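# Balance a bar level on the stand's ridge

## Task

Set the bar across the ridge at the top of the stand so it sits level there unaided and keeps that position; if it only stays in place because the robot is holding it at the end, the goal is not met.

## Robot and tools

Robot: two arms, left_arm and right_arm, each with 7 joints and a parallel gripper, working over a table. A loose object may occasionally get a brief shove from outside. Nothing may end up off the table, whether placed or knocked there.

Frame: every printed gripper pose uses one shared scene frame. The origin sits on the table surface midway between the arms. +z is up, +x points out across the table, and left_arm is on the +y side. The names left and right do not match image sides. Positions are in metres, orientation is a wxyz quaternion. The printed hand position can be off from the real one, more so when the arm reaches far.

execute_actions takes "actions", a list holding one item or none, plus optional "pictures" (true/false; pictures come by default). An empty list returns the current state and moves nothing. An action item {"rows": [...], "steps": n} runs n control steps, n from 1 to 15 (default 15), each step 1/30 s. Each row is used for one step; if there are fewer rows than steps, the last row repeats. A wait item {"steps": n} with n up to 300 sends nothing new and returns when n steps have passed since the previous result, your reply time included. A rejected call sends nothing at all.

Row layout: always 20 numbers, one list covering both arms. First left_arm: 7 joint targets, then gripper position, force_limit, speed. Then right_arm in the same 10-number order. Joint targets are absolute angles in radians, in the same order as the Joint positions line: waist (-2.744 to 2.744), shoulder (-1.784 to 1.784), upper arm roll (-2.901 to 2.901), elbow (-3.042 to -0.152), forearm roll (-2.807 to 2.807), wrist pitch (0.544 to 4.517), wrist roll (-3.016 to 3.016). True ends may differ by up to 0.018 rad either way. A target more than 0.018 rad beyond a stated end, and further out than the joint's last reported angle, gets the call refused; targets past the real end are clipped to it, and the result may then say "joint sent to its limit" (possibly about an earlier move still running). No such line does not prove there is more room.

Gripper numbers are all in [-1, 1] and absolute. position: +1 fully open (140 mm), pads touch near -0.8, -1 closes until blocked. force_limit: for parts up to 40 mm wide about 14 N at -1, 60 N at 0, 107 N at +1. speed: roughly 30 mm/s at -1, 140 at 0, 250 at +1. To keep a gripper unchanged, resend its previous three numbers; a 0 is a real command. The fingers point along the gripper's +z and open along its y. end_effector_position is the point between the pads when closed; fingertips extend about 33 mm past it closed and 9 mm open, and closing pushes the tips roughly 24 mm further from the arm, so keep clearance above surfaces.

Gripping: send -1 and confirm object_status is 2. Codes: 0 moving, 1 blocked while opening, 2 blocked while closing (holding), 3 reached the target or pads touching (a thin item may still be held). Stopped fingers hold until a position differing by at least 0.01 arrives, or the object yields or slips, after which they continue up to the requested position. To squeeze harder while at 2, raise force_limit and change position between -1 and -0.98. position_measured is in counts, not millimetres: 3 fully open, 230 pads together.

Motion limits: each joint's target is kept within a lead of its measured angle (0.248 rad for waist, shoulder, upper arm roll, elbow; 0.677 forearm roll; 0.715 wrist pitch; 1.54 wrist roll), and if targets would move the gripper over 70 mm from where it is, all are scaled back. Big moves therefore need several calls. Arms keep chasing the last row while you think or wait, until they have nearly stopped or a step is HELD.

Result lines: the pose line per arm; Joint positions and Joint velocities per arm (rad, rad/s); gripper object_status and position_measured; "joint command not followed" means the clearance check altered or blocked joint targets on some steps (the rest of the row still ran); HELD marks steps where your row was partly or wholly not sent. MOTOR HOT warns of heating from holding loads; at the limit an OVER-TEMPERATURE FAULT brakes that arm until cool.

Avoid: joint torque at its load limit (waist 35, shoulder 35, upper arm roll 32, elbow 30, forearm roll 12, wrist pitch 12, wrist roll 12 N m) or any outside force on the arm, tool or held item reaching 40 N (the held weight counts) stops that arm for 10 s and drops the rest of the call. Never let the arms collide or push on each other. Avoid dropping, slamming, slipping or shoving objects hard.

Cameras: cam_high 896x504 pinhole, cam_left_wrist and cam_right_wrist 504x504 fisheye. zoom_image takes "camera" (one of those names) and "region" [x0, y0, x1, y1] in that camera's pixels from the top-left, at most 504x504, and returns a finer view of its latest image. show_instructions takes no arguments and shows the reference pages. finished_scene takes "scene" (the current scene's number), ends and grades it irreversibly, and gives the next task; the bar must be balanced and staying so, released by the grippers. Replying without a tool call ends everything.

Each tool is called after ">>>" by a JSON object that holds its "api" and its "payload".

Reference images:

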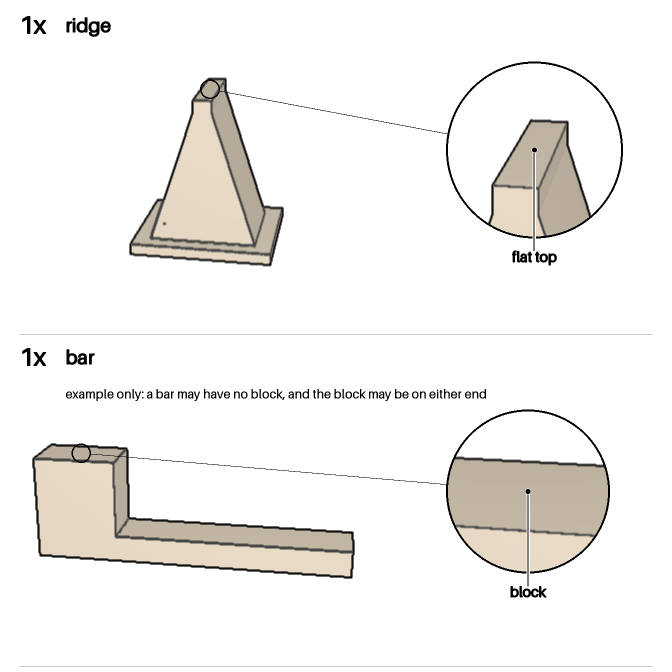

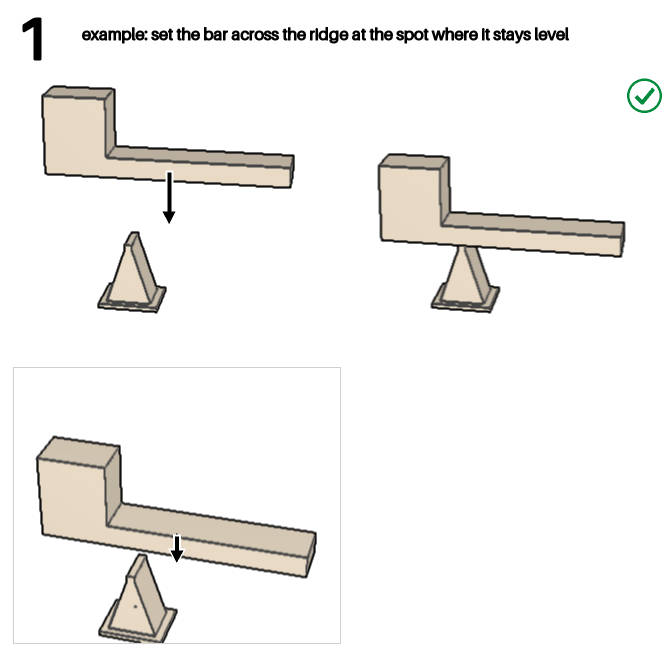

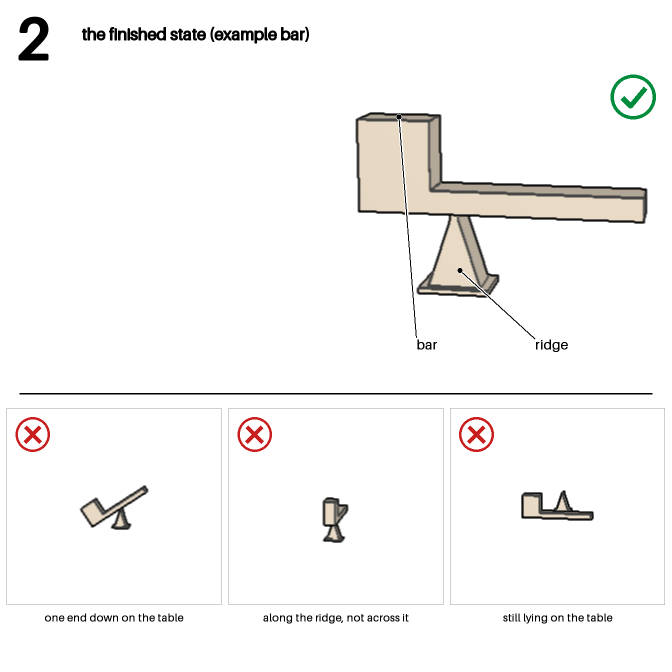

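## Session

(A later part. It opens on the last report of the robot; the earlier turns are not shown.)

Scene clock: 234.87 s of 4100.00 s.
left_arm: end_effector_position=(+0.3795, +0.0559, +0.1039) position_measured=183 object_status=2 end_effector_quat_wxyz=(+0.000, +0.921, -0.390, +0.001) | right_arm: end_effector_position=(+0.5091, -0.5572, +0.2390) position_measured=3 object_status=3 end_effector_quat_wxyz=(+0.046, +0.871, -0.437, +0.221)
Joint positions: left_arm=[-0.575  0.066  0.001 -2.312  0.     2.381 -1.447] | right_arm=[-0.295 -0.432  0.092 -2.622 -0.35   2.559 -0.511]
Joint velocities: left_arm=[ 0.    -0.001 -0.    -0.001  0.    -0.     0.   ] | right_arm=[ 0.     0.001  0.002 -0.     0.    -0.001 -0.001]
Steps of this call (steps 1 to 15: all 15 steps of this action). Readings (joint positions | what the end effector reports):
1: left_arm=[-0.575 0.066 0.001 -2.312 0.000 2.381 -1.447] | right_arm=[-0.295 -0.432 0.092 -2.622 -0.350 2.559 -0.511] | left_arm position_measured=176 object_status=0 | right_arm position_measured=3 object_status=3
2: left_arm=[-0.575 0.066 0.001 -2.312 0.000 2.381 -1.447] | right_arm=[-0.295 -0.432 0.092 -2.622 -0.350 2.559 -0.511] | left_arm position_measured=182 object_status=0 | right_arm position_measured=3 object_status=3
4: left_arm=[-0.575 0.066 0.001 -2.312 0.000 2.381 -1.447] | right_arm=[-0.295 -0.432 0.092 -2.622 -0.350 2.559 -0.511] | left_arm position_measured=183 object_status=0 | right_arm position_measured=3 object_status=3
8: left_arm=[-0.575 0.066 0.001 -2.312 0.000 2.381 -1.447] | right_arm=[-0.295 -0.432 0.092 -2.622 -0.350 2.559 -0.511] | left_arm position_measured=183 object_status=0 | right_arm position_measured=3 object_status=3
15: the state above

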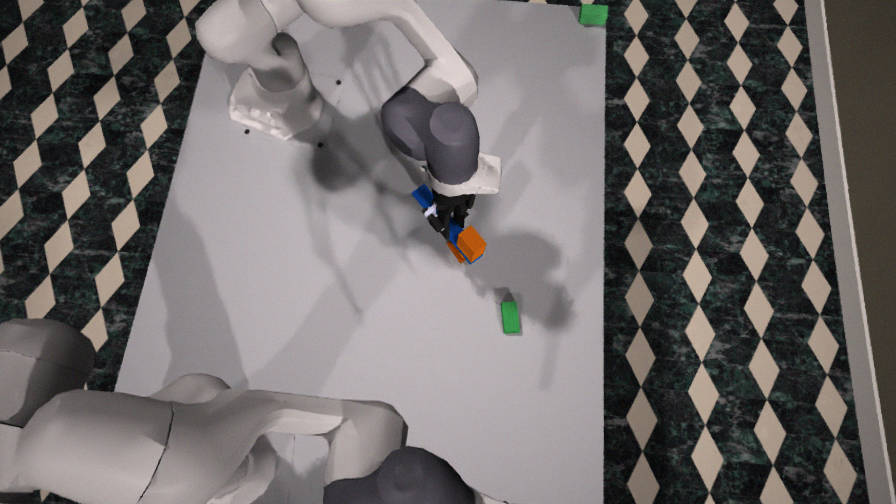

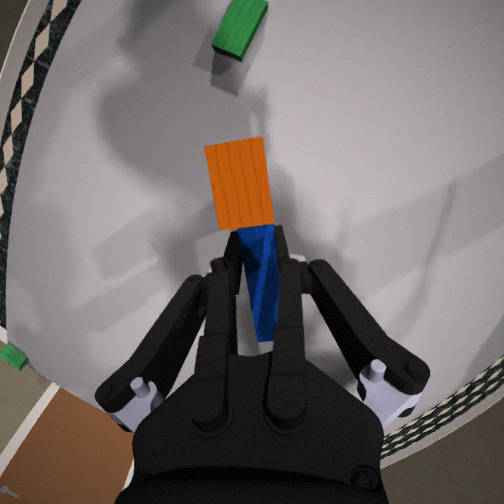

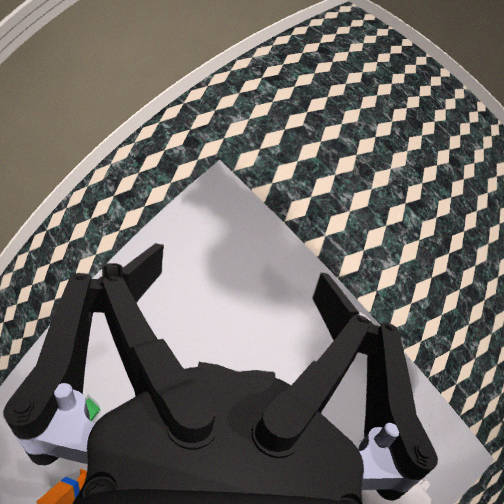

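>>> {"api": "execute_actions", "payload": {"actions": [{"rows":[[-0.575,0.067,0,-2.314,0,2.386,-1.443,-0.37,-0.7,-1,-0.295,-0.432,0.092,-2.622,-0.35,2.559,-0.511,1,0,0]],"steps":5}], "pictures": false}}

>>> {"api": "execute_actions", "payload": {"actions": [{"rows":[[-0.575,0.067,0,-2.314,0,2.386,-1.443,-1,-0.7,0,-0.295,-0.432,0.092,-2.622,-0.35,2.559,-0.511,1,0,0]]}]}}

>>> {"api": "execute_actions", "payload": {"actions": [{"rows":[[-0.575,0.067,0,-2.314,0,2.386,-1.443,-0.37,-0.7,-1,-0.295,-0.432,0.092,-2.622,-0.35,2.559,-0.511,1,0,0]],"steps":4}], "pictures": false}}

>>> {"api": "execute_actions", "payload": {"actions": [{"rows":[[-0.575,0.067,0,-2.314,0,2.386,-1.443,-1,-0.7,0,-0.295,-0.432,0.092,-2.622,-0.35,2.559,-0.511,1,0,0]]}]}}

Scene clock: 240.73 s of 4100.00 s.
left_arm: end_effector_position=(+0.3796, +0.0558, +0.1039) position_measured=177 object_status=0 end_effector_quat_wxyz=(+0.000, +0.921, -0.390, +0.001) | right_arm: end_effector_position=(+0.5091, -0.5572, +0.2390) position_measured=3 object_status=3 end_effector_quat_wxyz=(+0.046, +0.871, -0.437, +0.221)
Joint positions: left_arm=[-0.575  0.066  0.001 -2.312  0.     2.381 -1.447] | right_arm=[-0.295 -0.432  0.092 -2.622 -0.35   2.559 -0.511]
Joint velocities: left_arm=[-0.001 -0.    -0.002  0.001  0.     0.002  0.   ] | right_arm=[ 0.    -0.    -0.001 -0.002 -0.     0.001  0.001]
Steps of this call (steps 1 to 15: the robot went on to your last target; steps 16 to 90: nothing new was sent; then 2.70 s passed at rest; steps 91 to 95: all 5 steps of this action). Readings (joint positions | what the end effector reports):
91: left_arm=[-0.575 0.066 0.001 -2.312 0.000 2.381 -1.447] | right_arm=[-0.295 -0.432 0.092 -2.622 -0.350 2.559 -0.511] | left_arm position_measured=183 object_status=0 | right_arm position_measured=3 object_status=3
92: left_arm=[-0.575 0.066 0.001 -2.312 0.000 2.381 -1.447] | right_arm=[-0.295 -0.432 0.092 -2.622 -0.350 2.559 -0.511] | left_arm position_measured=183 object_status=0 | right_arm position_measured=3 object_status=3
94: left_arm=[-0.575 0.066 0.001 -2.312 0.000 2.381 -1.447] | right_arm=[-0.295 -0.432 0.092 -2.622 -0.350 2.559 -0.511] | left_arm position_measured=178 object_status=0 | right_arm position_measured=3 object_status=3
95: the state above

Scene clock: 241.23 s of 4100.00 s.
left_arm: end_effector_position=(+0.3797, +0.0558, +0.1040) position_measured=183 object_status=2 end_effector_quat_wxyz=(+0.000, +0.921, -0.390, +0.001) | right_arm: end_effector_position=(+0.5091, -0.5572, +0.2390) position_measured=3 object_status=3 end_effector_quat_wxyz=(+0.046, +0.871, -0.437, +0.221)
Joint positions: left_arm=[-0.575  0.066  0.001 -2.313  0.     2.382 -1.447] | right_arm=[-0.295 -0.432  0.092 -2.622 -0.35   2.559 -0.511]
Joint velocities: left_arm=[ 0.003  0.001  0.     0.001  0.001 -0.     0.   ] | right_arm=[ 0.     0.     0.    -0.001  0.001  0.    -0.   ]
Steps of this call (steps 1 to 15: all 15 steps of this action). Readings (joint positions | what the end effector reports):
1: left_arm=[-0.575 0.066 0.001 -2.313 0.000 2.382 -1.447] | right_arm=[-0.295 -0.432 0.092 -2.622 -0.350 2.559 -0.511] | left_arm position_measured=176 object_status=0 | right_arm position_measured=3 object_status=3
2: left_arm=[-0.575 0.066 0.001 -2.313 0.000 2.382 -1.447] | right_arm=[-0.295 -0.432 0.092 -2.622 -0.350 2.559 -0.511] | left_arm position_measured=181 object_status=0 | right_arm position_measured=3 object_status=3
4: left_arm=[-0.575 0.066 0.001 -2.313 0.000 2.382 -1.447] | right_arm=[-0.295 -0.432 0.092 -2.622 -0.350 2.559 -0.511] | left_arm position_measured=183 object_status=0 | right_arm position_measured=3 object_status=3
8: left_arm=[-0.575 0.066 0.001 -2.313 0.000 2.382 -1.447] | right_arm=[-0.295 -0.432 0.092 -2.622 -0.350 2.559 -0.511] | left_arm position_measured=183 object_status=0 | right_arm position_measured=3 object_status=3
15: the state above

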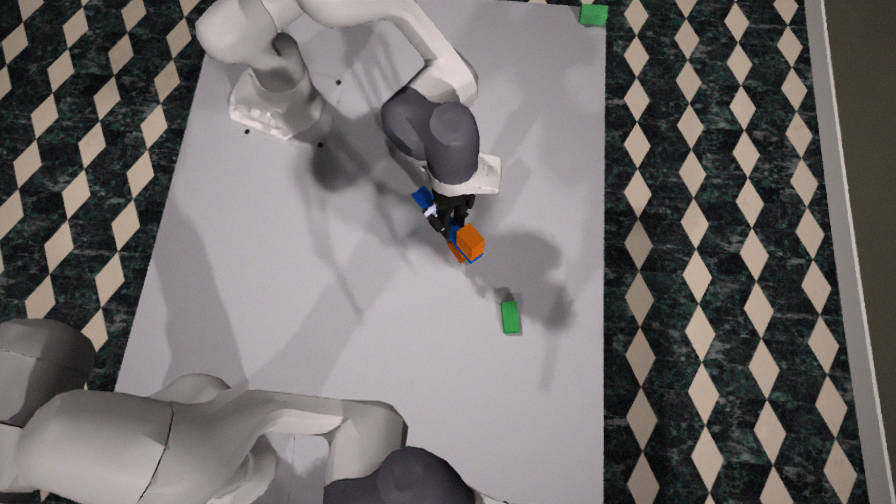

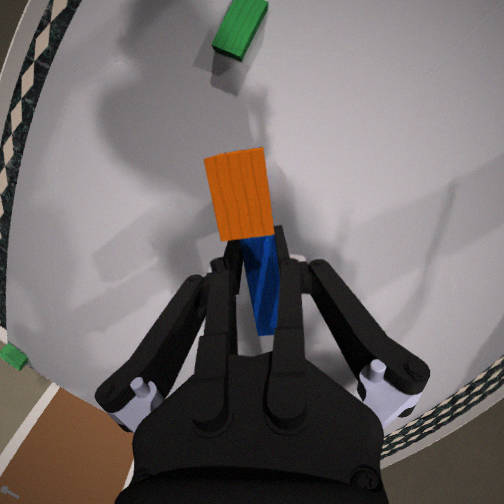

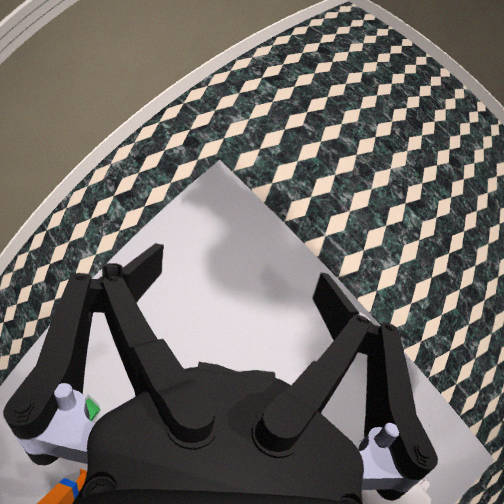

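Scene clock: 241.37 s of 4100.00 s.
left_arm: end_effector_position=(+0.3797, +0.0558, +0.1040) position_measured=178 object_status=0 end_effector_quat_wxyz=(+0.000, +0.921, -0.390, +0.001) | right_arm: end_effector_position=(+0.5091, -0.5572, +0.2390) position_measured=3 object_status=3 end_effector_quat_wxyz=(+0.046, +0.871, -0.437, +0.221)
Joint positions: left_arm=[-0.575  0.066  0.001 -2.313  0.     2.382 -1.447] | right_arm=[-0.295 -0.432  0.092 -2.622 -0.35   2.559 -0.511]
Joint velocities: left_arm=[-0.001 -0.001 -0.001 -0.001 -0.001  0.    -0.001] | right_arm=[-0.001 -0.002 -0.001  0.     0.     0.001  0.002]
Steps of this call (steps 1 to 4: all 4 steps of this action). Readings (joint positions | what the end effector reports):
1: left_arm=[-0.575 0.066 0.001 -2.313 0.000 2.382 -1.447] | right_arm=[-0.295 -0.432 0.092 -2.622 -0.350 2.559 -0.511] | left_arm position_measured=183 object_status=0 | right_arm position_measured=3 object_status=3
2: left_arm=[-0.575 0.066 0.001 -2.313 0.000 2.382 -1.447] | right_arm=[-0.295 -0.432 0.092 -2.622 -0.350 2.559 -0.511] | left_arm position_measured=183 object_status=0 | right_arm position_measured=3 object_status=3
4: the state above

Scene clock: 241.87 s of 4100.00 s.
left_arm: end_effector_position=(+0.3797, +0.0557, +0.1041) position_measured=183 object_status=2 end_effector_quat_wxyz=(+0.000, +0.921, -0.390, +0.002) | right_arm: end_effector_position=(+0.5091, -0.5572, +0.2390) position_measured=3 object_status=3 end_effector_quat_wxyz=(+0.046, +0.871, -0.437, +0.221)
Joint positions: left_arm=[-0.575  0.066  0.001 -2.313  0.     2.382 -1.447] | right_arm=[-0.295 -0.432  0.092 -2.622 -0.35   2.559 -0.511]
Joint velocities: left_arm=[-0.    -0.    -0.     0.001 -0.    -0.001 -0.001] | right_arm=[ 0.     0.001 -0.    -0.    -0.001 -0.001 -0.   ]
Steps of this call (steps 1 to 15: all 15 steps of this action). Readings (joint positions | what the end effector reports):
1: left_arm=[-0.575 0.066 0.001 -2.313 0.000 2.382 -1.447] | right_arm=[-0.295 -0.432 0.092 -2.622 -0.350 2.559 -0.511] | left_arm position_measured=177 object_status=0 | right_arm position_measured=3 object_status=3
2: left_arm=[-0.575 0.066 0.001 -2.313 0.000 2.382 -1.447] | right_arm=[-0.295 -0.432 0.092 -2.622 -0.350 2.559 -0.511] | left_arm position_measured=182 object_status=0 | right_arm position_measured=3 object_status=3
4: left_arm=[-0.575 0.066 0.001 -2.313 0.000 2.382 -1.447] | right_arm=[-0.295 -0.432 0.092 -2.622 -0.350 2.559 -0.511] | left_arm position_measured=183 object_status=0 | right_arm position_measured=3 object_status=3
8: left_arm=[-0.575 0.066 0.001 -2.313 0.000 2.382 -1.447] | right_arm=[-0.295 -0.432 0.092 -2.622 -0.350 2.559 -0.511] | left_arm position_measured=183 object_status=0 | right_arm position_measured=3 object_status=3
15: the state above

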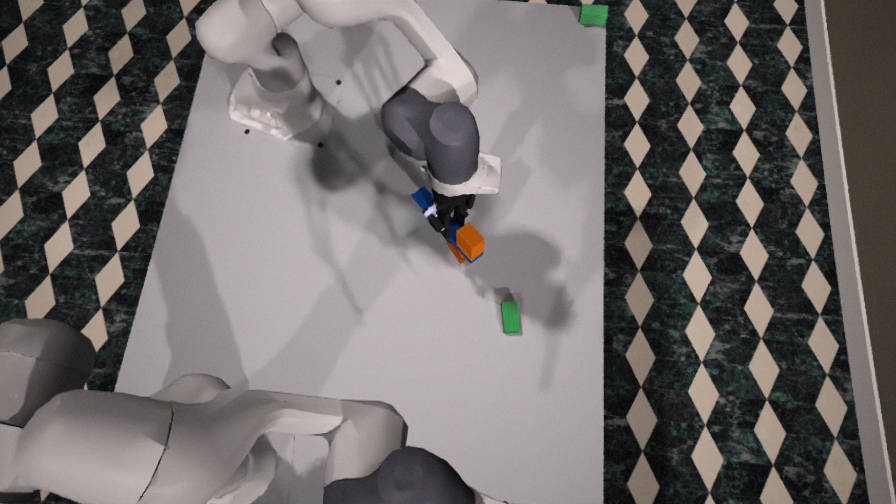

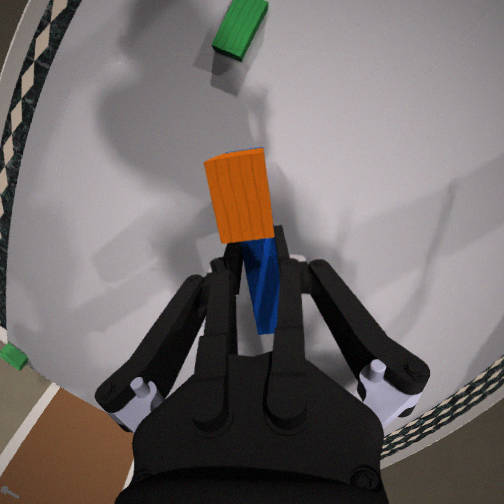

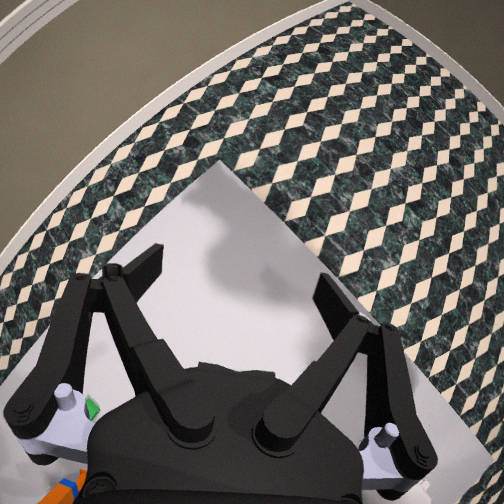

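>>> {"api": "execute_actions", "payload": {"actions": [{"rows":[[-0.575,0.058,0,-2.295,0,2.36,-1.443,-1,-0.7,0,-0.295,-0.432,0.092,-2.622,-0.35,2.559,-0.511,1,0,0]]}], "pictures": false}}

>>> {"api": "execute_actions", "payload": {"actions": [{"rows":[[-0.575,0.075,0,-2.302,0,2.383,-1.443,-1,-0.7,0,-0.295,-0.432,0.092,-2.622,-0.35,2.559,-0.511,1,0,0]]}], "pictures": false}}

>>> {"api": "execute_actions", "payload": {"actions": [{"rows":[[-0.575,0.075,0,-2.302,0,2.383,-1.443,-0.37,-0.7,-1,-0.295,-0.432,0.092,-2.622,-0.35,2.559,-0.511,1,0,0]],"steps":4}], "pictures": false}}

>>> {"api": "execute_actions", "payload": {"actions": [{"rows":[[-0.575,0.075,0,-2.302,0,2.383,-1.443,-1,-0.7,0,-0.295,-0.432,0.092,-2.622,-0.35,2.559,-0.511,1,0,0]]}]}}

>>> {"api": "execute_actions", "payload": {"actions": [{"rows":[[-0.575,0.075,0,-2.302,0,2.383,-1.443,-0.37,-0.7,-1,-0.295,-0.432,0.092,-2.622,-0.35,2.559,-0.511,1,0,0]],"steps":4}], "pictures": false}}

>>> {"api": "execute_actions", "payload": {"actions": [{"rows":[[-0.575,0.075,0,-2.302,0,2.383,-1.443,-1,-0.7,0,-0.295,-0.432,0.092,-2.622,-0.35,2.559,-0.511,1,0,0]]}]}}

Scene clock: 248.90 s of 4100.00 s.
left_arm: end_effector_position=(+0.3824, +0.0536, +0.1116) position_measured=183 object_status=2 end_effector_quat_wxyz=(+0.001, +0.921, -0.390, +0.003) | right_arm: end_effector_position=(+0.5091, -0.5572, +0.2390) position_measured=3 object_status=3 end_effector_quat_wxyz=(+0.046, +0.871, -0.437, +0.221)
Joint positions: left_arm=[-0.575  0.06   0.001 -2.298  0.     2.364 -1.447] | right_arm=[-0.295 -0.432  0.092 -2.622 -0.35   2.559 -0.511]
Joint velocities: left_arm=[-0.001  0.     0.    -0.001  0.    -0.008  0.002] | right_arm=[ 0.    -0.001 -0.    -0.001 -0.     0.     0.001]
Steps of this call (steps 1 to 15: the robot went on to your last target; steps 16 to 90: nothing new was sent; then 3.53 s passed at rest; steps 91 to 105: all 15 steps of this action). Readings (joint positions | what the end effector reports):
91: left_arm=[-0.575 0.066 0.001 -2.310 0.000 2.379 -1.447] | right_arm=[-0.295 -0.432 0.092 -2.622 -0.350 2.559 -0.511] | left_arm position_measured=183 object_status=2 | right_arm position_measured=3 object_status=3
92: left_arm=[-0.575 0.065 0.001 -2.307 0.000 2.376 -1.447] | right_arm=[-0.295 -0.432 0.092 -2.622 -0.350 2.559 -0.511] | left_arm position_measured=183 object_status=2 | right_arm position_measured=3 object_status=3
94: left_arm=[-0.575 0.062 0.001 -2.302 0.000 2.372 -1.447] | right_arm=[-0.295 -0.432 0.092 -2.622 -0.350 2.559 -0.511] | left_arm position_measured=183 object_status=2 | right_arm position_measured=3 object_status=3
98: left_arm=[-0.575 0.060 0.001 -2.298 0.000 2.367 -1.447] | right_arm=[-0.295 -0.432 0.092 -2.622 -0.350 2.559 -0.511] | left_arm position_measured=183 object_status=2 | right_arm position_measured=3 object_status=3
105: the state above

Scene clock: 249.40 s of 4100.00 s.
left_arm: end_effector_position=(+0.3819, +0.0540, +0.1042) position_measured=183 object_status=2 end_effector_quat_wxyz=(+0.000, +0.921, -0.390, +0.001) | right_arm: end_effector_position=(+0.5091, -0.5572, +0.2390) position_measured=3 object_status=3 end_effector_quat_wxyz=(+0.046, +0.871, -0.437, +0.221)
Joint positions: left_arm=[-0.575  0.074  0.001 -2.301  0.     2.377 -1.447] | right_arm=[-0.295 -0.432  0.092 -2.622 -0.35   2.559 -0.511]
Joint velocities: left_arm=[ 0.001  0.    -0.001 -0.     0.     0.004 -0.001] | right_arm=[-0.001 -0.001  0.    -0.     0.002 -0.001  0.   ]
Steps of this call (steps 1 to 15: all 15 steps of this action). Readings (joint positions | what the end effector reports):
1: left_arm=[-0.575 0.061 0.001 -2.298 0.000 2.366 -1.447] | right_arm=[-0.295 -0.432 0.092 -2.622 -0.350 2.559 -0.511] | left_arm position_measured=183 object_status=2 | right_arm position_measured=3 object_status=3
2: left_arm=[-0.575 0.065 0.001 -2.298 0.000 2.369 -1.447] | right_arm=[-0.295 -0.432 0.092 -2.622 -0.350 2.559 -0.511] | left_arm position_measured=183 object_status=2 | right_arm position_measured=3 object_status=3
4: left_arm=[-0.575 0.071 0.001 -2.300 0.000 2.372 -1.447] | right_arm=[-0.295 -0.432 0.092 -2.622 -0.350 2.559 -0.511] | left_arm position_measured=183 object_status=2 | right_arm position_measured=3 object_status=3
8: left_arm=[-0.575 0.074 0.001 -2.301 0.000 2.375 -1.447] | right_arm=[-0.295 -0.432 0.092 -2.622 -0.350 2.559 -0.511] | left_arm position_measured=183 object_status=2 | right_arm position_measured=3 object_status=3
15: the state above

Scene clock: 249.53 s of 4100.00 s.
left_arm: end_effector_position=(+0.3821, +0.0538, +0.1042) position_measured=178 object_status=0 end_effector_quat_wxyz=(+0.000, +0.921, -0.390, +0.001) | right_arm: end_effector_position=(+0.5091, -0.5572, +0.2390) position_measured=3 object_status=3 end_effector_quat_wxyz=(+0.046, +0.871, -0.437, +0.221)
Joint positions: left_arm=[-0.575  0.074  0.001 -2.301  0.     2.378 -1.447] | right_arm=[-0.295 -0.432  0.092 -2.622 -0.35   2.559 -0.511]
Joint velocities: left_arm=[ 0.001 -0.001  0.     0.     0.001  0.006  0.001] | right_arm=[-0.    -0.001 -0.    -0.     0.    -0.     0.001]
Steps of this call (steps 1 to 4: all 4 steps of this action). Readings (joint positions | what the end effector reports):
1: left_arm=[-0.575 0.074 0.001 -2.301 0.000 2.377 -1.447] | right_arm=[-0.295 -0.432 0.092 -2.622 -0.350 2.559 -0.511] | left_arm position_measured=183 object_status=0 | right_arm position_measured=3 object_status=3
2: left_arm=[-0.575 0.074 0.001 -2.301 0.000 2.377 -1.447] | right_arm=[-0.295 -0.432 0.092 -2.622 -0.350 2.559 -0.511] | left_arm position_measured=183 object_status=0 | right_arm position_measured=3 object_status=3
4: the state above

Scene clock: 250.03 s of 4100.00 s.
left_arm: end_effector_position=(+0.3822, +0.0537, +0.1043) position_measured=183 object_status=2 end_effector_quat_wxyz=(+0.000, +0.921, -0.390, +0.001) | right_arm: end_effector_position=(+0.5091, -0.5572, +0.2390) position_measured=3 object_status=3 end_effector_quat_wxyz=(+0.046, +0.871, -0.437, +0.221)
Joint positions: left_arm=[-0.575  0.074  0.001 -2.301  0.     2.378 -1.447] | right_arm=[-0.295 -0.432  0.092 -2.622 -0.35   2.559 -0.511]
Joint velocities: left_arm=[ 0.001 -0.    -0.001  0.002 -0.     0.     0.001] | right_arm=[-0.    -0.     0.001 -0.001  0.001 -0.001 -0.   ]
Steps of this call (steps 1 to 15: all 15 steps of this action). Readings (joint positions | what the end effector reports):
1: left_arm=[-0.575 0.074 0.001 -2.301 0.000 2.378 -1.447] | right_arm=[-0.295 -0.432 0.092 -2.622 -0.350 2.559 -0.511] | left_arm position_measured=177 object_status=0 | right_arm position_measured=3 object_status=3
2: left_arm=[-0.575 0.074 0.001 -2.301 0.000 2.378 -1.447] | right_arm=[-0.295 -0.432 0.092 -2.622 -0.350 2.559 -0.511] | left_arm position_measured=182 object_status=0 | right_arm position_measured=3 object_status=3
4: left_arm=[-0.575 0.074 0.001 -2.301 0.000 2.378 -1.447] | right_arm=[-0.295 -0.432 0.092 -2.622 -0.350 2.559 -0.511] | left_arm position_measured=183 object_status=0 | right_arm position_measured=3 object_status=3
8: left_arm=[-0.575 0.074 0.001 -2.301 0.000 2.378 -1.447] | right_arm=[-0.295 -0.432 0.092 -2.622 -0.350 2.559 -0.511] | left_arm position_measured=183 object_status=0 | right_arm position_measured=3 object_status=3
15: the state above

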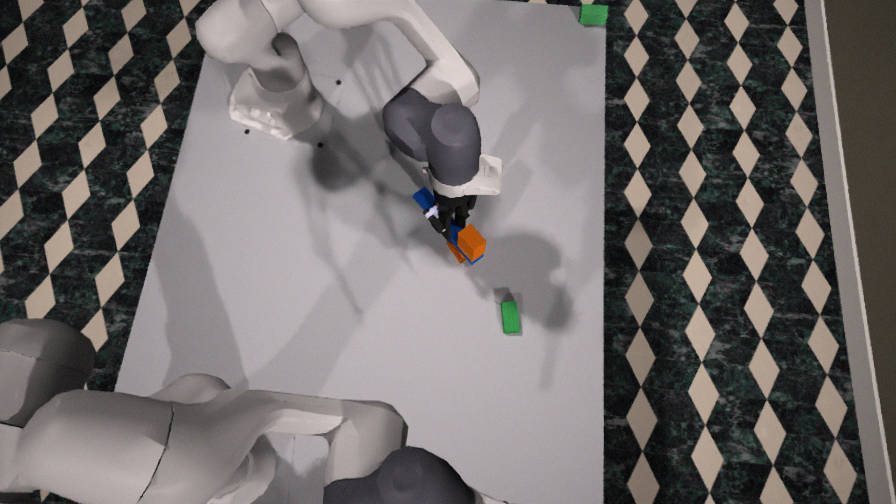

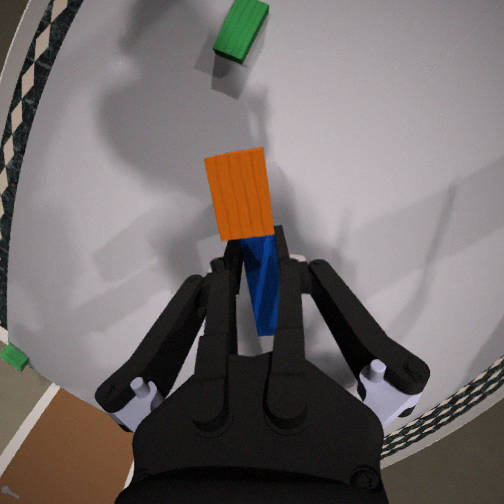

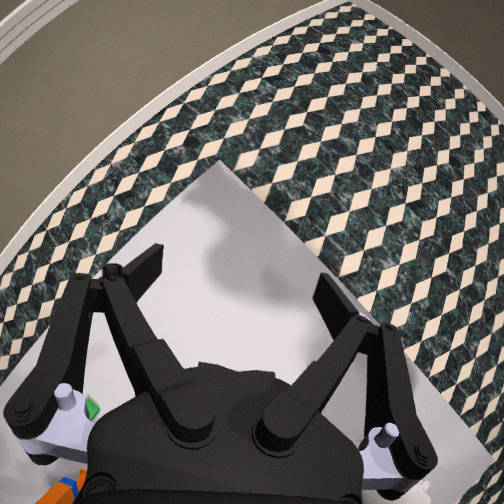

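Scene clock: 250.17 s of 4100.00 s.
left_arm: end_effector_position=(+0.3822, +0.0537, +0.1043) position_measured=178 object_status=0 end_effector_quat_wxyz=(+0.000, +0.921, -0.390, +0.002) | right_arm: end_effector_position=(+0.5091, -0.5572, +0.2390) position_measured=3 object_status=3 end_effector_quat_wxyz=(+0.046, +0.871, -0.437, +0.221)
Joint positions: left_arm=[-0.575  0.074  0.001 -2.301  0.     2.378 -1.447] | right_arm=[-0.295 -0.432  0.092 -2.622 -0.35   2.559 -0.511]
Joint velocities: left_arm=[ 0.     0.001  0.    -0.001  0.     0.003 -0.001] | right_arm=[ 0.002  0.001 -0.     0.     0.002  0.    -0.   ]
Steps of this call (steps 1 to 4: all 4 steps of this action). Readings (joint positions | what the end effector reports):
1: left_arm=[-0.575 0.074 0.001 -2.301 0.000 2.378 -1.447] | right_arm=[-0.295 -0.432 0.092 -2.622 -0.350 2.559 -0.511] | left_arm position_measured=183 object_status=0 | right_arm position_measured=3 object_status=3
2: left_arm=[-0.575 0.074 0.001 -2.301 0.000 2.378 -1.447] | right_arm=[-0.295 -0.432 0.092 -2.622 -0.350 2.559 -0.511] | left_arm position_measured=183 object_status=0 | right_arm position_measured=3 object_status=3
4: the state above

Scene clock: 250.67 s of 4100.00 s.
left_arm: end_effector_position=(+0.3823, +0.0536, +0.1044) position_measured=183 object_status=2 end_effector_quat_wxyz=(+0.000, +0.921, -0.390, +0.002) | right_arm: end_effector_position=(+0.5091, -0.5572, +0.2390) position_measured=3 object_status=3 end_effector_quat_wxyz=(+0.046, +0.871, -0.437, +0.221)
Joint positions: left_arm=[-0.575  0.074  0.001 -2.301  0.     2.379 -1.447] | right_arm=[-0.295 -0.432  0.092 -2.622 -0.35   2.559 -0.511]
Joint velocities: left_arm=[-0.    -0.    -0.    -0.001 -0.001  0.001 -0.   ] | right_arm=[-0.001 -0.001 -0.    -0.001  0.001 -0.     0.001]
Steps of this call (steps 1 to 15: all 15 steps of this action). Readings (joint positions | what the end effector reports):
1: left_arm=[-0.575 0.074 0.001 -2.301 0.000 2.378 -1.447] | right_arm=[-0.295 -0.432 0.092 -2.622 -0.350 2.559 -0.511] | left_arm position_measured=177 object_status=0 | right_arm position_measured=3 object_status=3
2: left_arm=[-0.575 0.074 0.001 -2.301 0.000 2.379 -1.447] | right_arm=[-0.295 -0.432 0.092 -2.622 -0.350 2.559 -0.511] | left_arm position_measured=182 object_status=0 | right_arm position_measured=3 object_status=3
4: left_arm=[-0.575 0.074 0.001 -2.301 0.000 2.379 -1.447] | right_arm=[-0.295 -0.432 0.092 -2.622 -0.350 2.559 -0.511] | left_arm position_measured=183 object_status=0 | right_arm position_measured=3 object_status=3
8: left_arm=[-0.575 0.074 0.001 -2.301 0.000 2.379 -1.447] | right_arm=[-0.295 -0.432 0.092 -2.622 -0.350 2.559 -0.511] | left_arm position_measured=183 object_status=0 | right_arm position_measured=3 object_status=3
15: the state above

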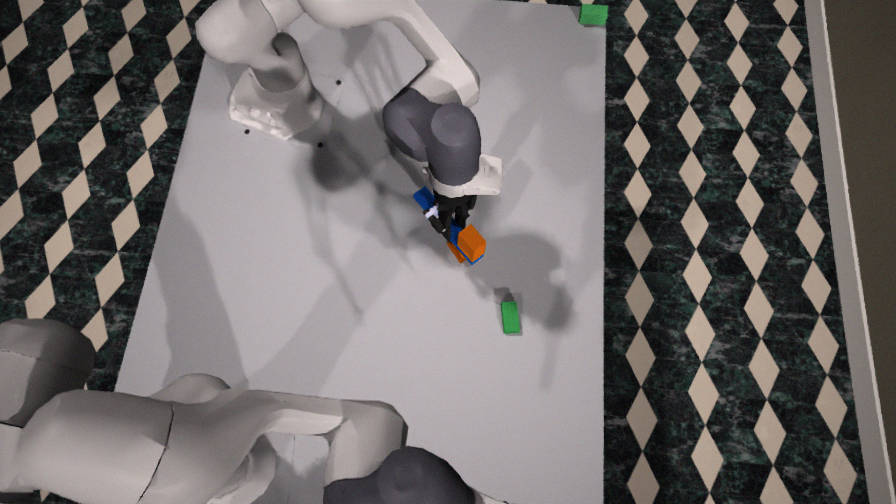

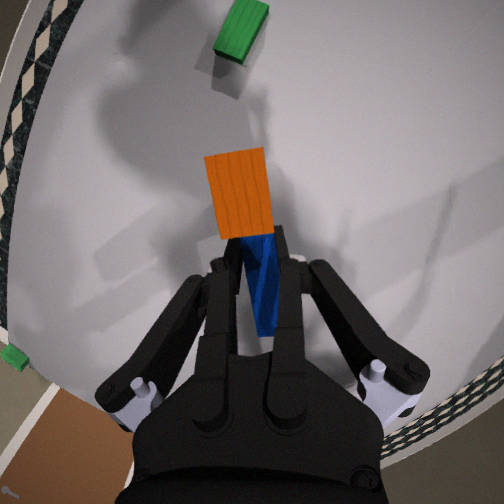

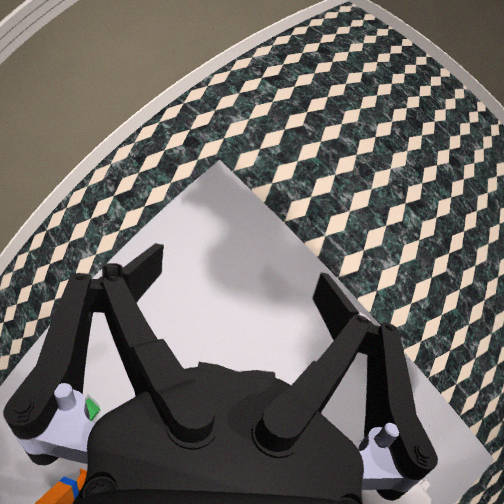

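Settling to flat. Longer pulse.

>>> {"api": "execute_actions", "payload": {"actions": [{"rows":[[-0.575,0.075,0,-2.302,0,2.383,-1.443,-0.37,-0.7,-1,-0.295,-0.432,0.092,-2.622,-0.35,2.559,-0.511,1,0,0]],"steps":10}], "pictures": false}}

>>> {"api": "execute_actions", "payload": {"actions": [{"rows":[[-0.575,0.075,0,-2.302,0,2.383,-1.443,-1,-0.7,0,-0.295,-0.432,0.092,-2.622,-0.35,2.559,-0.511,1,0,0]]}]}}

Scene clock: 253.60 s of 4100.00 s.
left_arm: end_effector_position=(+0.3824, +0.0536, +0.1044) position_measured=176 object_status=0 end_effector_quat_wxyz=(+0.000, +0.921, -0.390, +0.002) | right_arm: end_effector_position=(+0.5091, -0.5572, +0.2390) position_measured=3 object_status=3 end_effector_quat_wxyz=(+0.046, +0.871, -0.437, +0.221)
Joint positions: left_arm=[-0.575  0.074  0.001 -2.301  0.     2.379 -1.447] | right_arm=[-0.295 -0.432  0.092 -2.622 -0.35   2.559 -0.511]
Joint velocities: left_arm=[-0.001  0.     0.    -0.001  0.     0.    -0.002] | right_arm=[ 0.    -0.001 -0.     0.    -0.    -0.001 -0.   ]
Steps of this call (steps 1 to 15: the robot went on to your last target; steps 16 to 78: nothing new was sent; steps 79 to 88: all 10 steps of this action). Readings (joint positions | what the end effector reports):
79: left_arm=[-0.575 0.074 0.001 -2.301 0.000 2.379 -1.447] | right_arm=[-0.295 -0.432 0.092 -2.622 -0.350 2.559 -0.511] | left_arm position_measured=183 object_status=0 | right_arm position_measured=3 object_status=3
80: left_arm=[-0.575 0.074 0.001 -2.301 0.000 2.379 -1.447] | right_arm=[-0.295 -0.432 0.092 -2.622 -0.350 2.559 -0.511] | left_arm position_measured=183 object_status=0 | right_arm position_measured=3 object_status=3
82: left_arm=[-0.575 0.074 0.001 -2.301 0.000 2.379 -1.447] | right_arm=[-0.295 -0.432 0.092 -2.622 -0.350 2.559 -0.511] | left_arm position_measured=178 object_status=0 | right_arm position_measured=3 object_status=3
86: left_arm=[-0.575 0.074 0.001 -2.301 0.000 2.379 -1.447] | right_arm=[-0.295 -0.432 0.092 -2.622 -0.350 2.559 -0.511] | left_arm position_measured=176 object_status=0 | right_arm position_measured=3 object_status=3
88: the state above

Scene clock: 254.10 s of 4100.00 s.
left_arm: end_effector_position=(+0.3824, +0.0536, +0.1045) position_measured=183 object_status=2 end_effector_quat_wxyz=(+0.000, +0.921, -0.390, +0.002) | right_arm: end_effector_position=(+0.5091, -0.5572, +0.2390) position_measured=3 object_status=3 end_effector_quat_wxyz=(+0.046, +0.871, -0.437, +0.221)
Joint positions: left_arm=[-0.575  0.074  0.001 -2.301  0.     2.379 -1.447] | right_arm=[-0.295 -0.432  0.092 -2.622 -0.35   2.559 -0.511]
Joint velocities: left_arm=[ 0.     0.     0.001 -0.    -0.001 -0.001 -0.001] | right_arm=[-0.001  0.001 -0.    -0.001  0.    -0.001 -0.   ]
Steps of this call (steps 1 to 15: all 15 steps of this action). Readings (joint positions | what the end effector reports):
1: left_arm=[-0.575 0.074 0.001 -2.301 0.000 2.379 -1.447] | right_arm=[-0.295 -0.432 0.092 -2.622 -0.350 2.559 -0.511] | left_arm position_measured=176 object_status=0 | right_arm position_measured=3 object_status=3
2: left_arm=[-0.575 0.074 0.001 -2.301 0.000 2.379 -1.447] | right_arm=[-0.295 -0.432 0.092 -2.622 -0.350 2.559 -0.511] | left_arm position_measured=181 object_status=0 | right_arm position_measured=3 object_status=3
4: left_arm=[-0.575 0.074 0.001 -2.301 0.000 2.379 -1.447] | right_arm=[-0.295 -0.432 0.092 -2.622 -0.350 2.559 -0.511] | left_arm position_measured=183 object_status=0 | right_arm position_measured=3 object_status=3
8: left_arm=[-0.575 0.074 0.001 -2.301 0.000 2.379 -1.447] | right_arm=[-0.295 -0.432 0.092 -2.622 -0.350 2.559 -0.511] | left_arm position_measured=183 object_status=0 | right_arm position_measured=3 object_status=3
15: the state above

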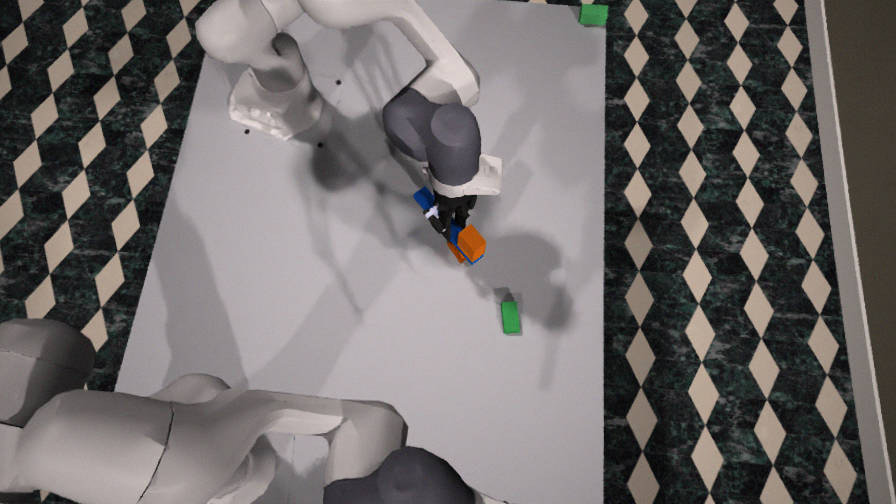

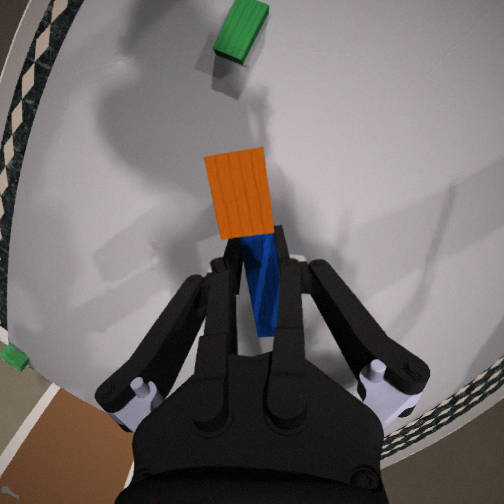

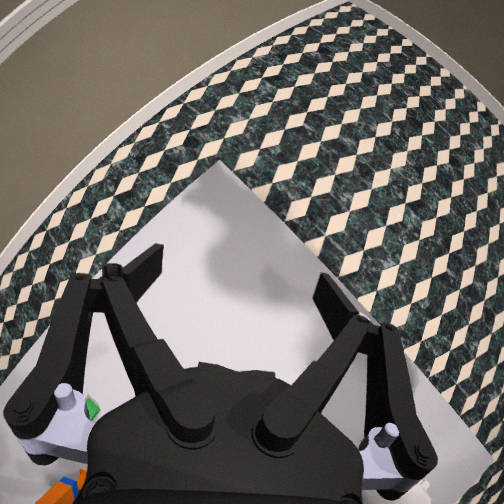

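>>> {"api": "execute_actions", "payload": {"actions": [{"rows":[[-0.575,0.075,0,-2.302,0,2.383,-1.443,0.3,-0.7,-1,-0.295,-0.432,0.092,-2.622,-0.35,2.559,-0.511,1,0,0]]}], "pictures": false}}

>>> {"api": "execute_actions", "payload": {"actions": [{"steps":30}], "pictures": false}}

>>> {"api": "execute_actions", "payload": {"actions": [{"rows":[[-0.575,-0.08,0,-2.28,0,2.2,-1.443,0.3,-0.7,-1,-0.295,-0.432,0.092,-2.622,-0.35,2.559,-0.511,1,0,0]]}], "pictures": false}}

>>> {"api": "execute_actions", "payload": {"actions": [{"steps":30}]}}

Scene clock: 258.47 s of 4100.00 s.
left_arm: end_effector_position=(+0.3824, +0.0535, +0.1045) position_measured=160 object_status=0 end_effector_quat_wxyz=(+0.000, +0.921, -0.390, +0.002) | right_arm: end_effector_position=(+0.5091, -0.5572, +0.2390) position_measured=3 object_status=3 end_effector_quat_wxyz=(+0.046, +0.871, -0.437, +0.221)
Joint positions: left_arm=[-0.575  0.074  0.001 -2.301  0.     2.379 -1.447] | right_arm=[-0.295 -0.432  0.092 -2.622 -0.35   2.559 -0.511]
Joint velocities: left_arm=[ 0.001 -0.001 -0.     0.     0.     0.001  0.001] | right_arm=[ 0.    -0.001 -0.     0.     0.001 -0.001  0.   ]
Steps of this call (steps 1 to 15: the robot went on to your last target; steps 16 to 90: nothing new was sent; then 0.87 s passed at rest; steps 91 to 105: all 15 steps of this action). Readings (joint positions | what the end effector reports):
91: left_arm=[-0.575 0.074 0.001 -2.301 0.000 2.379 -1.447] | right_arm=[-0.295 -0.432 0.092 -2.622 -0.350 2.559 -0.511] | left_arm position_measured=183 object_status=0 | right_arm position_measured=3 object_status=3
92: left_arm=[-0.575 0.074 0.001 -2.301 0.000 2.379 -1.447] | right_arm=[-0.295 -0.432 0.092 -2.622 -0.350 2.559 -0.511] | left_arm position_measured=183 object_status=0 | right_arm position_measured=3 object_status=3
94: left_arm=[-0.575 0.074 0.001 -2.301 0.000 2.379 -1.447] | right_arm=[-0.295 -0.432 0.092 -2.622 -0.350 2.559 -0.511] | left_arm position_measured=178 object_status=0 | right_arm position_measured=3 object_status=3
98: left_arm=[-0.575 0.074 0.001 -2.301 0.000 2.379 -1.447] | right_arm=[-0.295 -0.432 0.092 -2.622 -0.350 2.559 -0.511] | left_arm position_measured=172 object_status=0 | right_arm position_measured=3 object_status=3
105: the state above

Scene clock: 259.47 s of 4100.00 s.
left_arm: end_effector_position=(+0.3824, +0.0535, +0.1045) position_measured=112 object_status=0 end_effector_quat_wxyz=(+0.000, +0.921, -0.390, +0.002) | right_arm: end_effector_position=(+0.5091, -0.5572, +0.2390) position_measured=3 object_status=3 end_effector_quat_wxyz=(+0.046, +0.871, -0.437, +0.221)
Joint positions: left_arm=[-0.575  0.074  0.001 -2.301  0.     2.379 -1.447] | right_arm=[-0.295 -0.432  0.092 -2.622 -0.35   2.559 -0.511]
Joint velocities: left_arm=[0.001 0.001 0.001 0.002 0.    0.    0.002] | right_arm=[ 0.001 -0.     0.    -0.001  0.001 -0.001  0.   ]
Steps of this call (steps 1 to 15: the robot went on to your last target; steps 16 to 30: nothing new was sent). Readings (joint positions | what the end effector reports):
1: left_arm=[-0.575 0.074 0.001 -2.301 0.000 2.379 -1.447] | right_arm=[-0.295 -0.432 0.092 -2.622 -0.350 2.559 -0.511] | left_arm position_measured=159 object_status=0 | right_arm position_measured=3 object_status=3
2: left_arm=[-0.575 0.074 0.001 -2.301 0.000 2.379 -1.447] | right_arm=[-0.295 -0.432 0.092 -2.622 -0.350 2.559 -0.511] | left_arm position_measured=157 object_status=0 | right_arm position_measured=3 object_status=3
4: left_arm=[-0.575 0.074 0.001 -2.301 0.000 2.379 -1.447] | right_arm=[-0.295 -0.432 0.092 -2.622 -0.350 2.559 -0.511] | left_arm position_measured=154 object_status=0 | right_arm position_measured=3 object_status=3
8: left_arm=[-0.575 0.074 0.001 -2.301 0.000 2.379 -1.447] | right_arm=[-0.295 -0.432 0.092 -2.622 -0.350 2.559 -0.511] | left_arm position_measured=147 object_status=0 | right_arm position_measured=3 object_status=3
30: the state above
All arms were judged still, so your last target was given up. Only a new action makes them travel on or press farther. Fingers that are still opening or closing keep moving.

Scene clock: 259.97 s of 4100.00 s.
left_arm: end_effector_position=(+0.3737, +0.0604, +0.1795) position_measured=91 object_status=0 end_effector_quat_wxyz=(+0.002, +0.921, -0.390, +0.008) | right_arm: end_effector_position=(+0.5091, -0.5572, +0.2390) position_measured=3 object_status=3 end_effector_quat_wxyz=(+0.046, +0.871, -0.437, +0.221)
Joint positions: left_arm=[-0.575 -0.081  0.001 -2.278  0.     2.214 -1.447] | right_arm=[-0.295 -0.432  0.092 -2.622 -0.35   2.559 -0.511]
Joint velocities: left_arm=[-0.001  0.006  0.001 -0.003  0.001 -0.061 -0.002] | right_arm=[ 0.001  0.002 -0.     0.001  0.001  0.001  0.001]
Steps of this call (steps 1 to 15: all 15 steps of this action). Readings (joint positions | what the end effector reports):
1: left_arm=[-0.575 0.061 0.001 -2.303 0.000 2.354 -1.447] | right_arm=[-0.295 -0.432 0.092 -2.622 -0.350 2.559 -0.511] | left_arm position_measured=110 object_status=0 | right_arm position_measured=3 object_status=3
2: left_arm=[-0.575 0.028 0.001 -2.304 0.000 2.324 -1.447] | right_arm=[-0.295 -0.432 0.092 -2.622 -0.350 2.559 -0.511] | left_arm position_measured=108 object_status=0 | right_arm position_measured=3 object_status=3
4: left_arm=[-0.575 -0.037 0.001 -2.290 0.000 2.285 -1.447] | right_arm=[-0.295 -0.432 0.092 -2.622 -0.350 2.559 -0.511] | left_arm position_measured=105 object_status=0 | right_arm position_measured=3 object_status=3
8: left_arm=[-0.575 -0.085 0.001 -2.275 0.000 2.245 -1.447] | right_arm=[-0.295 -0.432 0.092 -2.622 -0.350 2.559 -0.511] | left_arm position_measured=99 object_status=0 | right_arm position_measured=3 object_status=3
15: the state above

Scene clock: 260.97 s of 4100.00 s.
left_arm: end_effector_position=(+0.3712, +0.0624, +0.1786) position_measured=91 object_status=3 end_effector_quat_wxyz=(+0.001, +0.921, -0.390, +0.004) | right_arm: end_effector_position=(+0.5091, -0.5572, +0.2390) position_measured=3 object_status=3 end_effector_quat_wxyz=(+0.046, +0.871, -0.437, +0.221)
Joint positions: left_arm=[-0.575 -0.081  0.001 -2.278  0.     2.204 -1.447] | right_arm=[-0.295 -0.432  0.092 -2.622 -0.35   2.559 -0.511]
Joint velocities: left_arm=[ 0.001  0.     0.    -0.001 -0.    -0.001  0.   ] | right_arm=[ 0.002 -0.    -0.001  0.     0.     0.    -0.001]
Steps of this call (steps 1 to 15: the robot went on to your last target; steps 16 to 30: nothing new was sent). Readings (joint positions | what the end effector reports):
1: left_arm=[-0.575 -0.081 0.001 -2.278 0.000 2.212 -1.447] | right_arm=[-0.295 -0.432 0.092 -2.622 -0.350 2.559 -0.511] | left_arm position_measured=91 object_status=0 | right_arm position_measured=3 object_status=3
2: left_arm=[-0.575 -0.081 0.001 -2.278 0.000 2.211 -1.447] | right_arm=[-0.295 -0.432 0.092 -2.622 -0.350 2.559 -0.511] | left_arm position_measured=91 object_status=0 | right_arm position_measured=3 object_status=3
4: left_arm=[-0.575 -0.081 0.001 -2.278 0.000 2.209 -1.447] | right_arm=[-0.295 -0.432 0.092 -2.622 -0.350 2.559 -0.511] | left_arm position_measured=91 object_status=3 | right_arm position_measured=3 object_status=3
8: left_arm=[-0.575 -0.081 0.001 -2.278 0.000 2.206 -1.447] | right_arm=[-0.295 -0.432 0.092 -2.622 -0.350 2.559 -0.511] | left_arm position_measured=91 object_status=3 | right_arm position_measured=3 object_status=3
30: the state above
All arms were judged still, so your last target was given up. Only a new action makes them travel on or press farther. Fingers that are still opening or closing keep moving.

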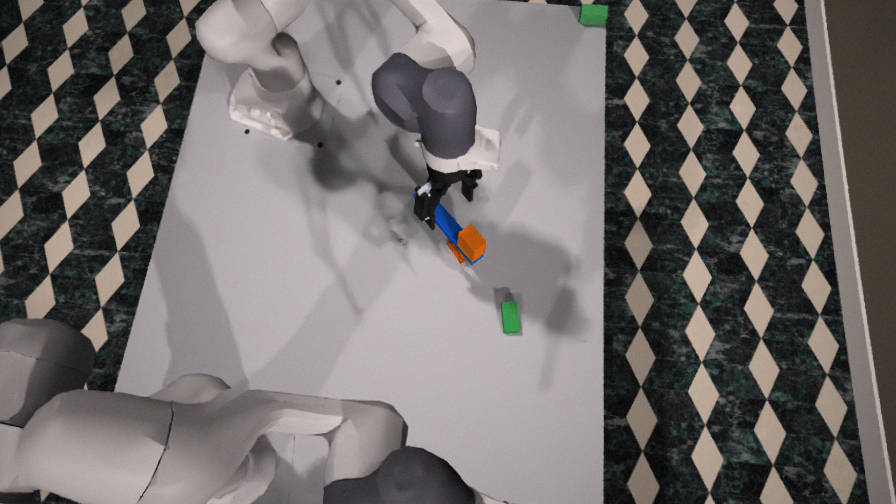

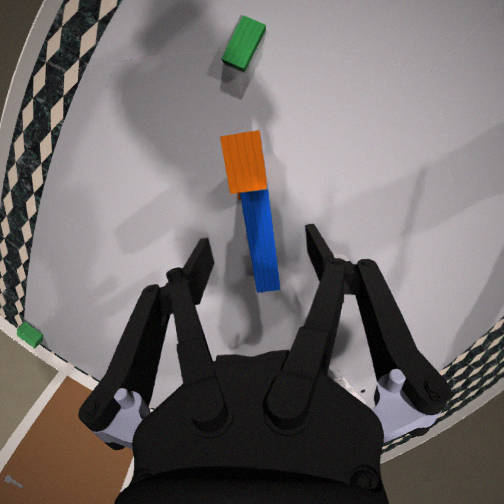

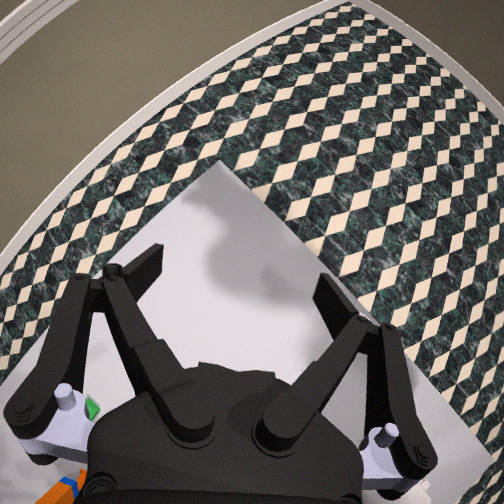

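>>> {"api": "finished_scene", "payload": {"scene": 1}}

The scene is finished: the task was done.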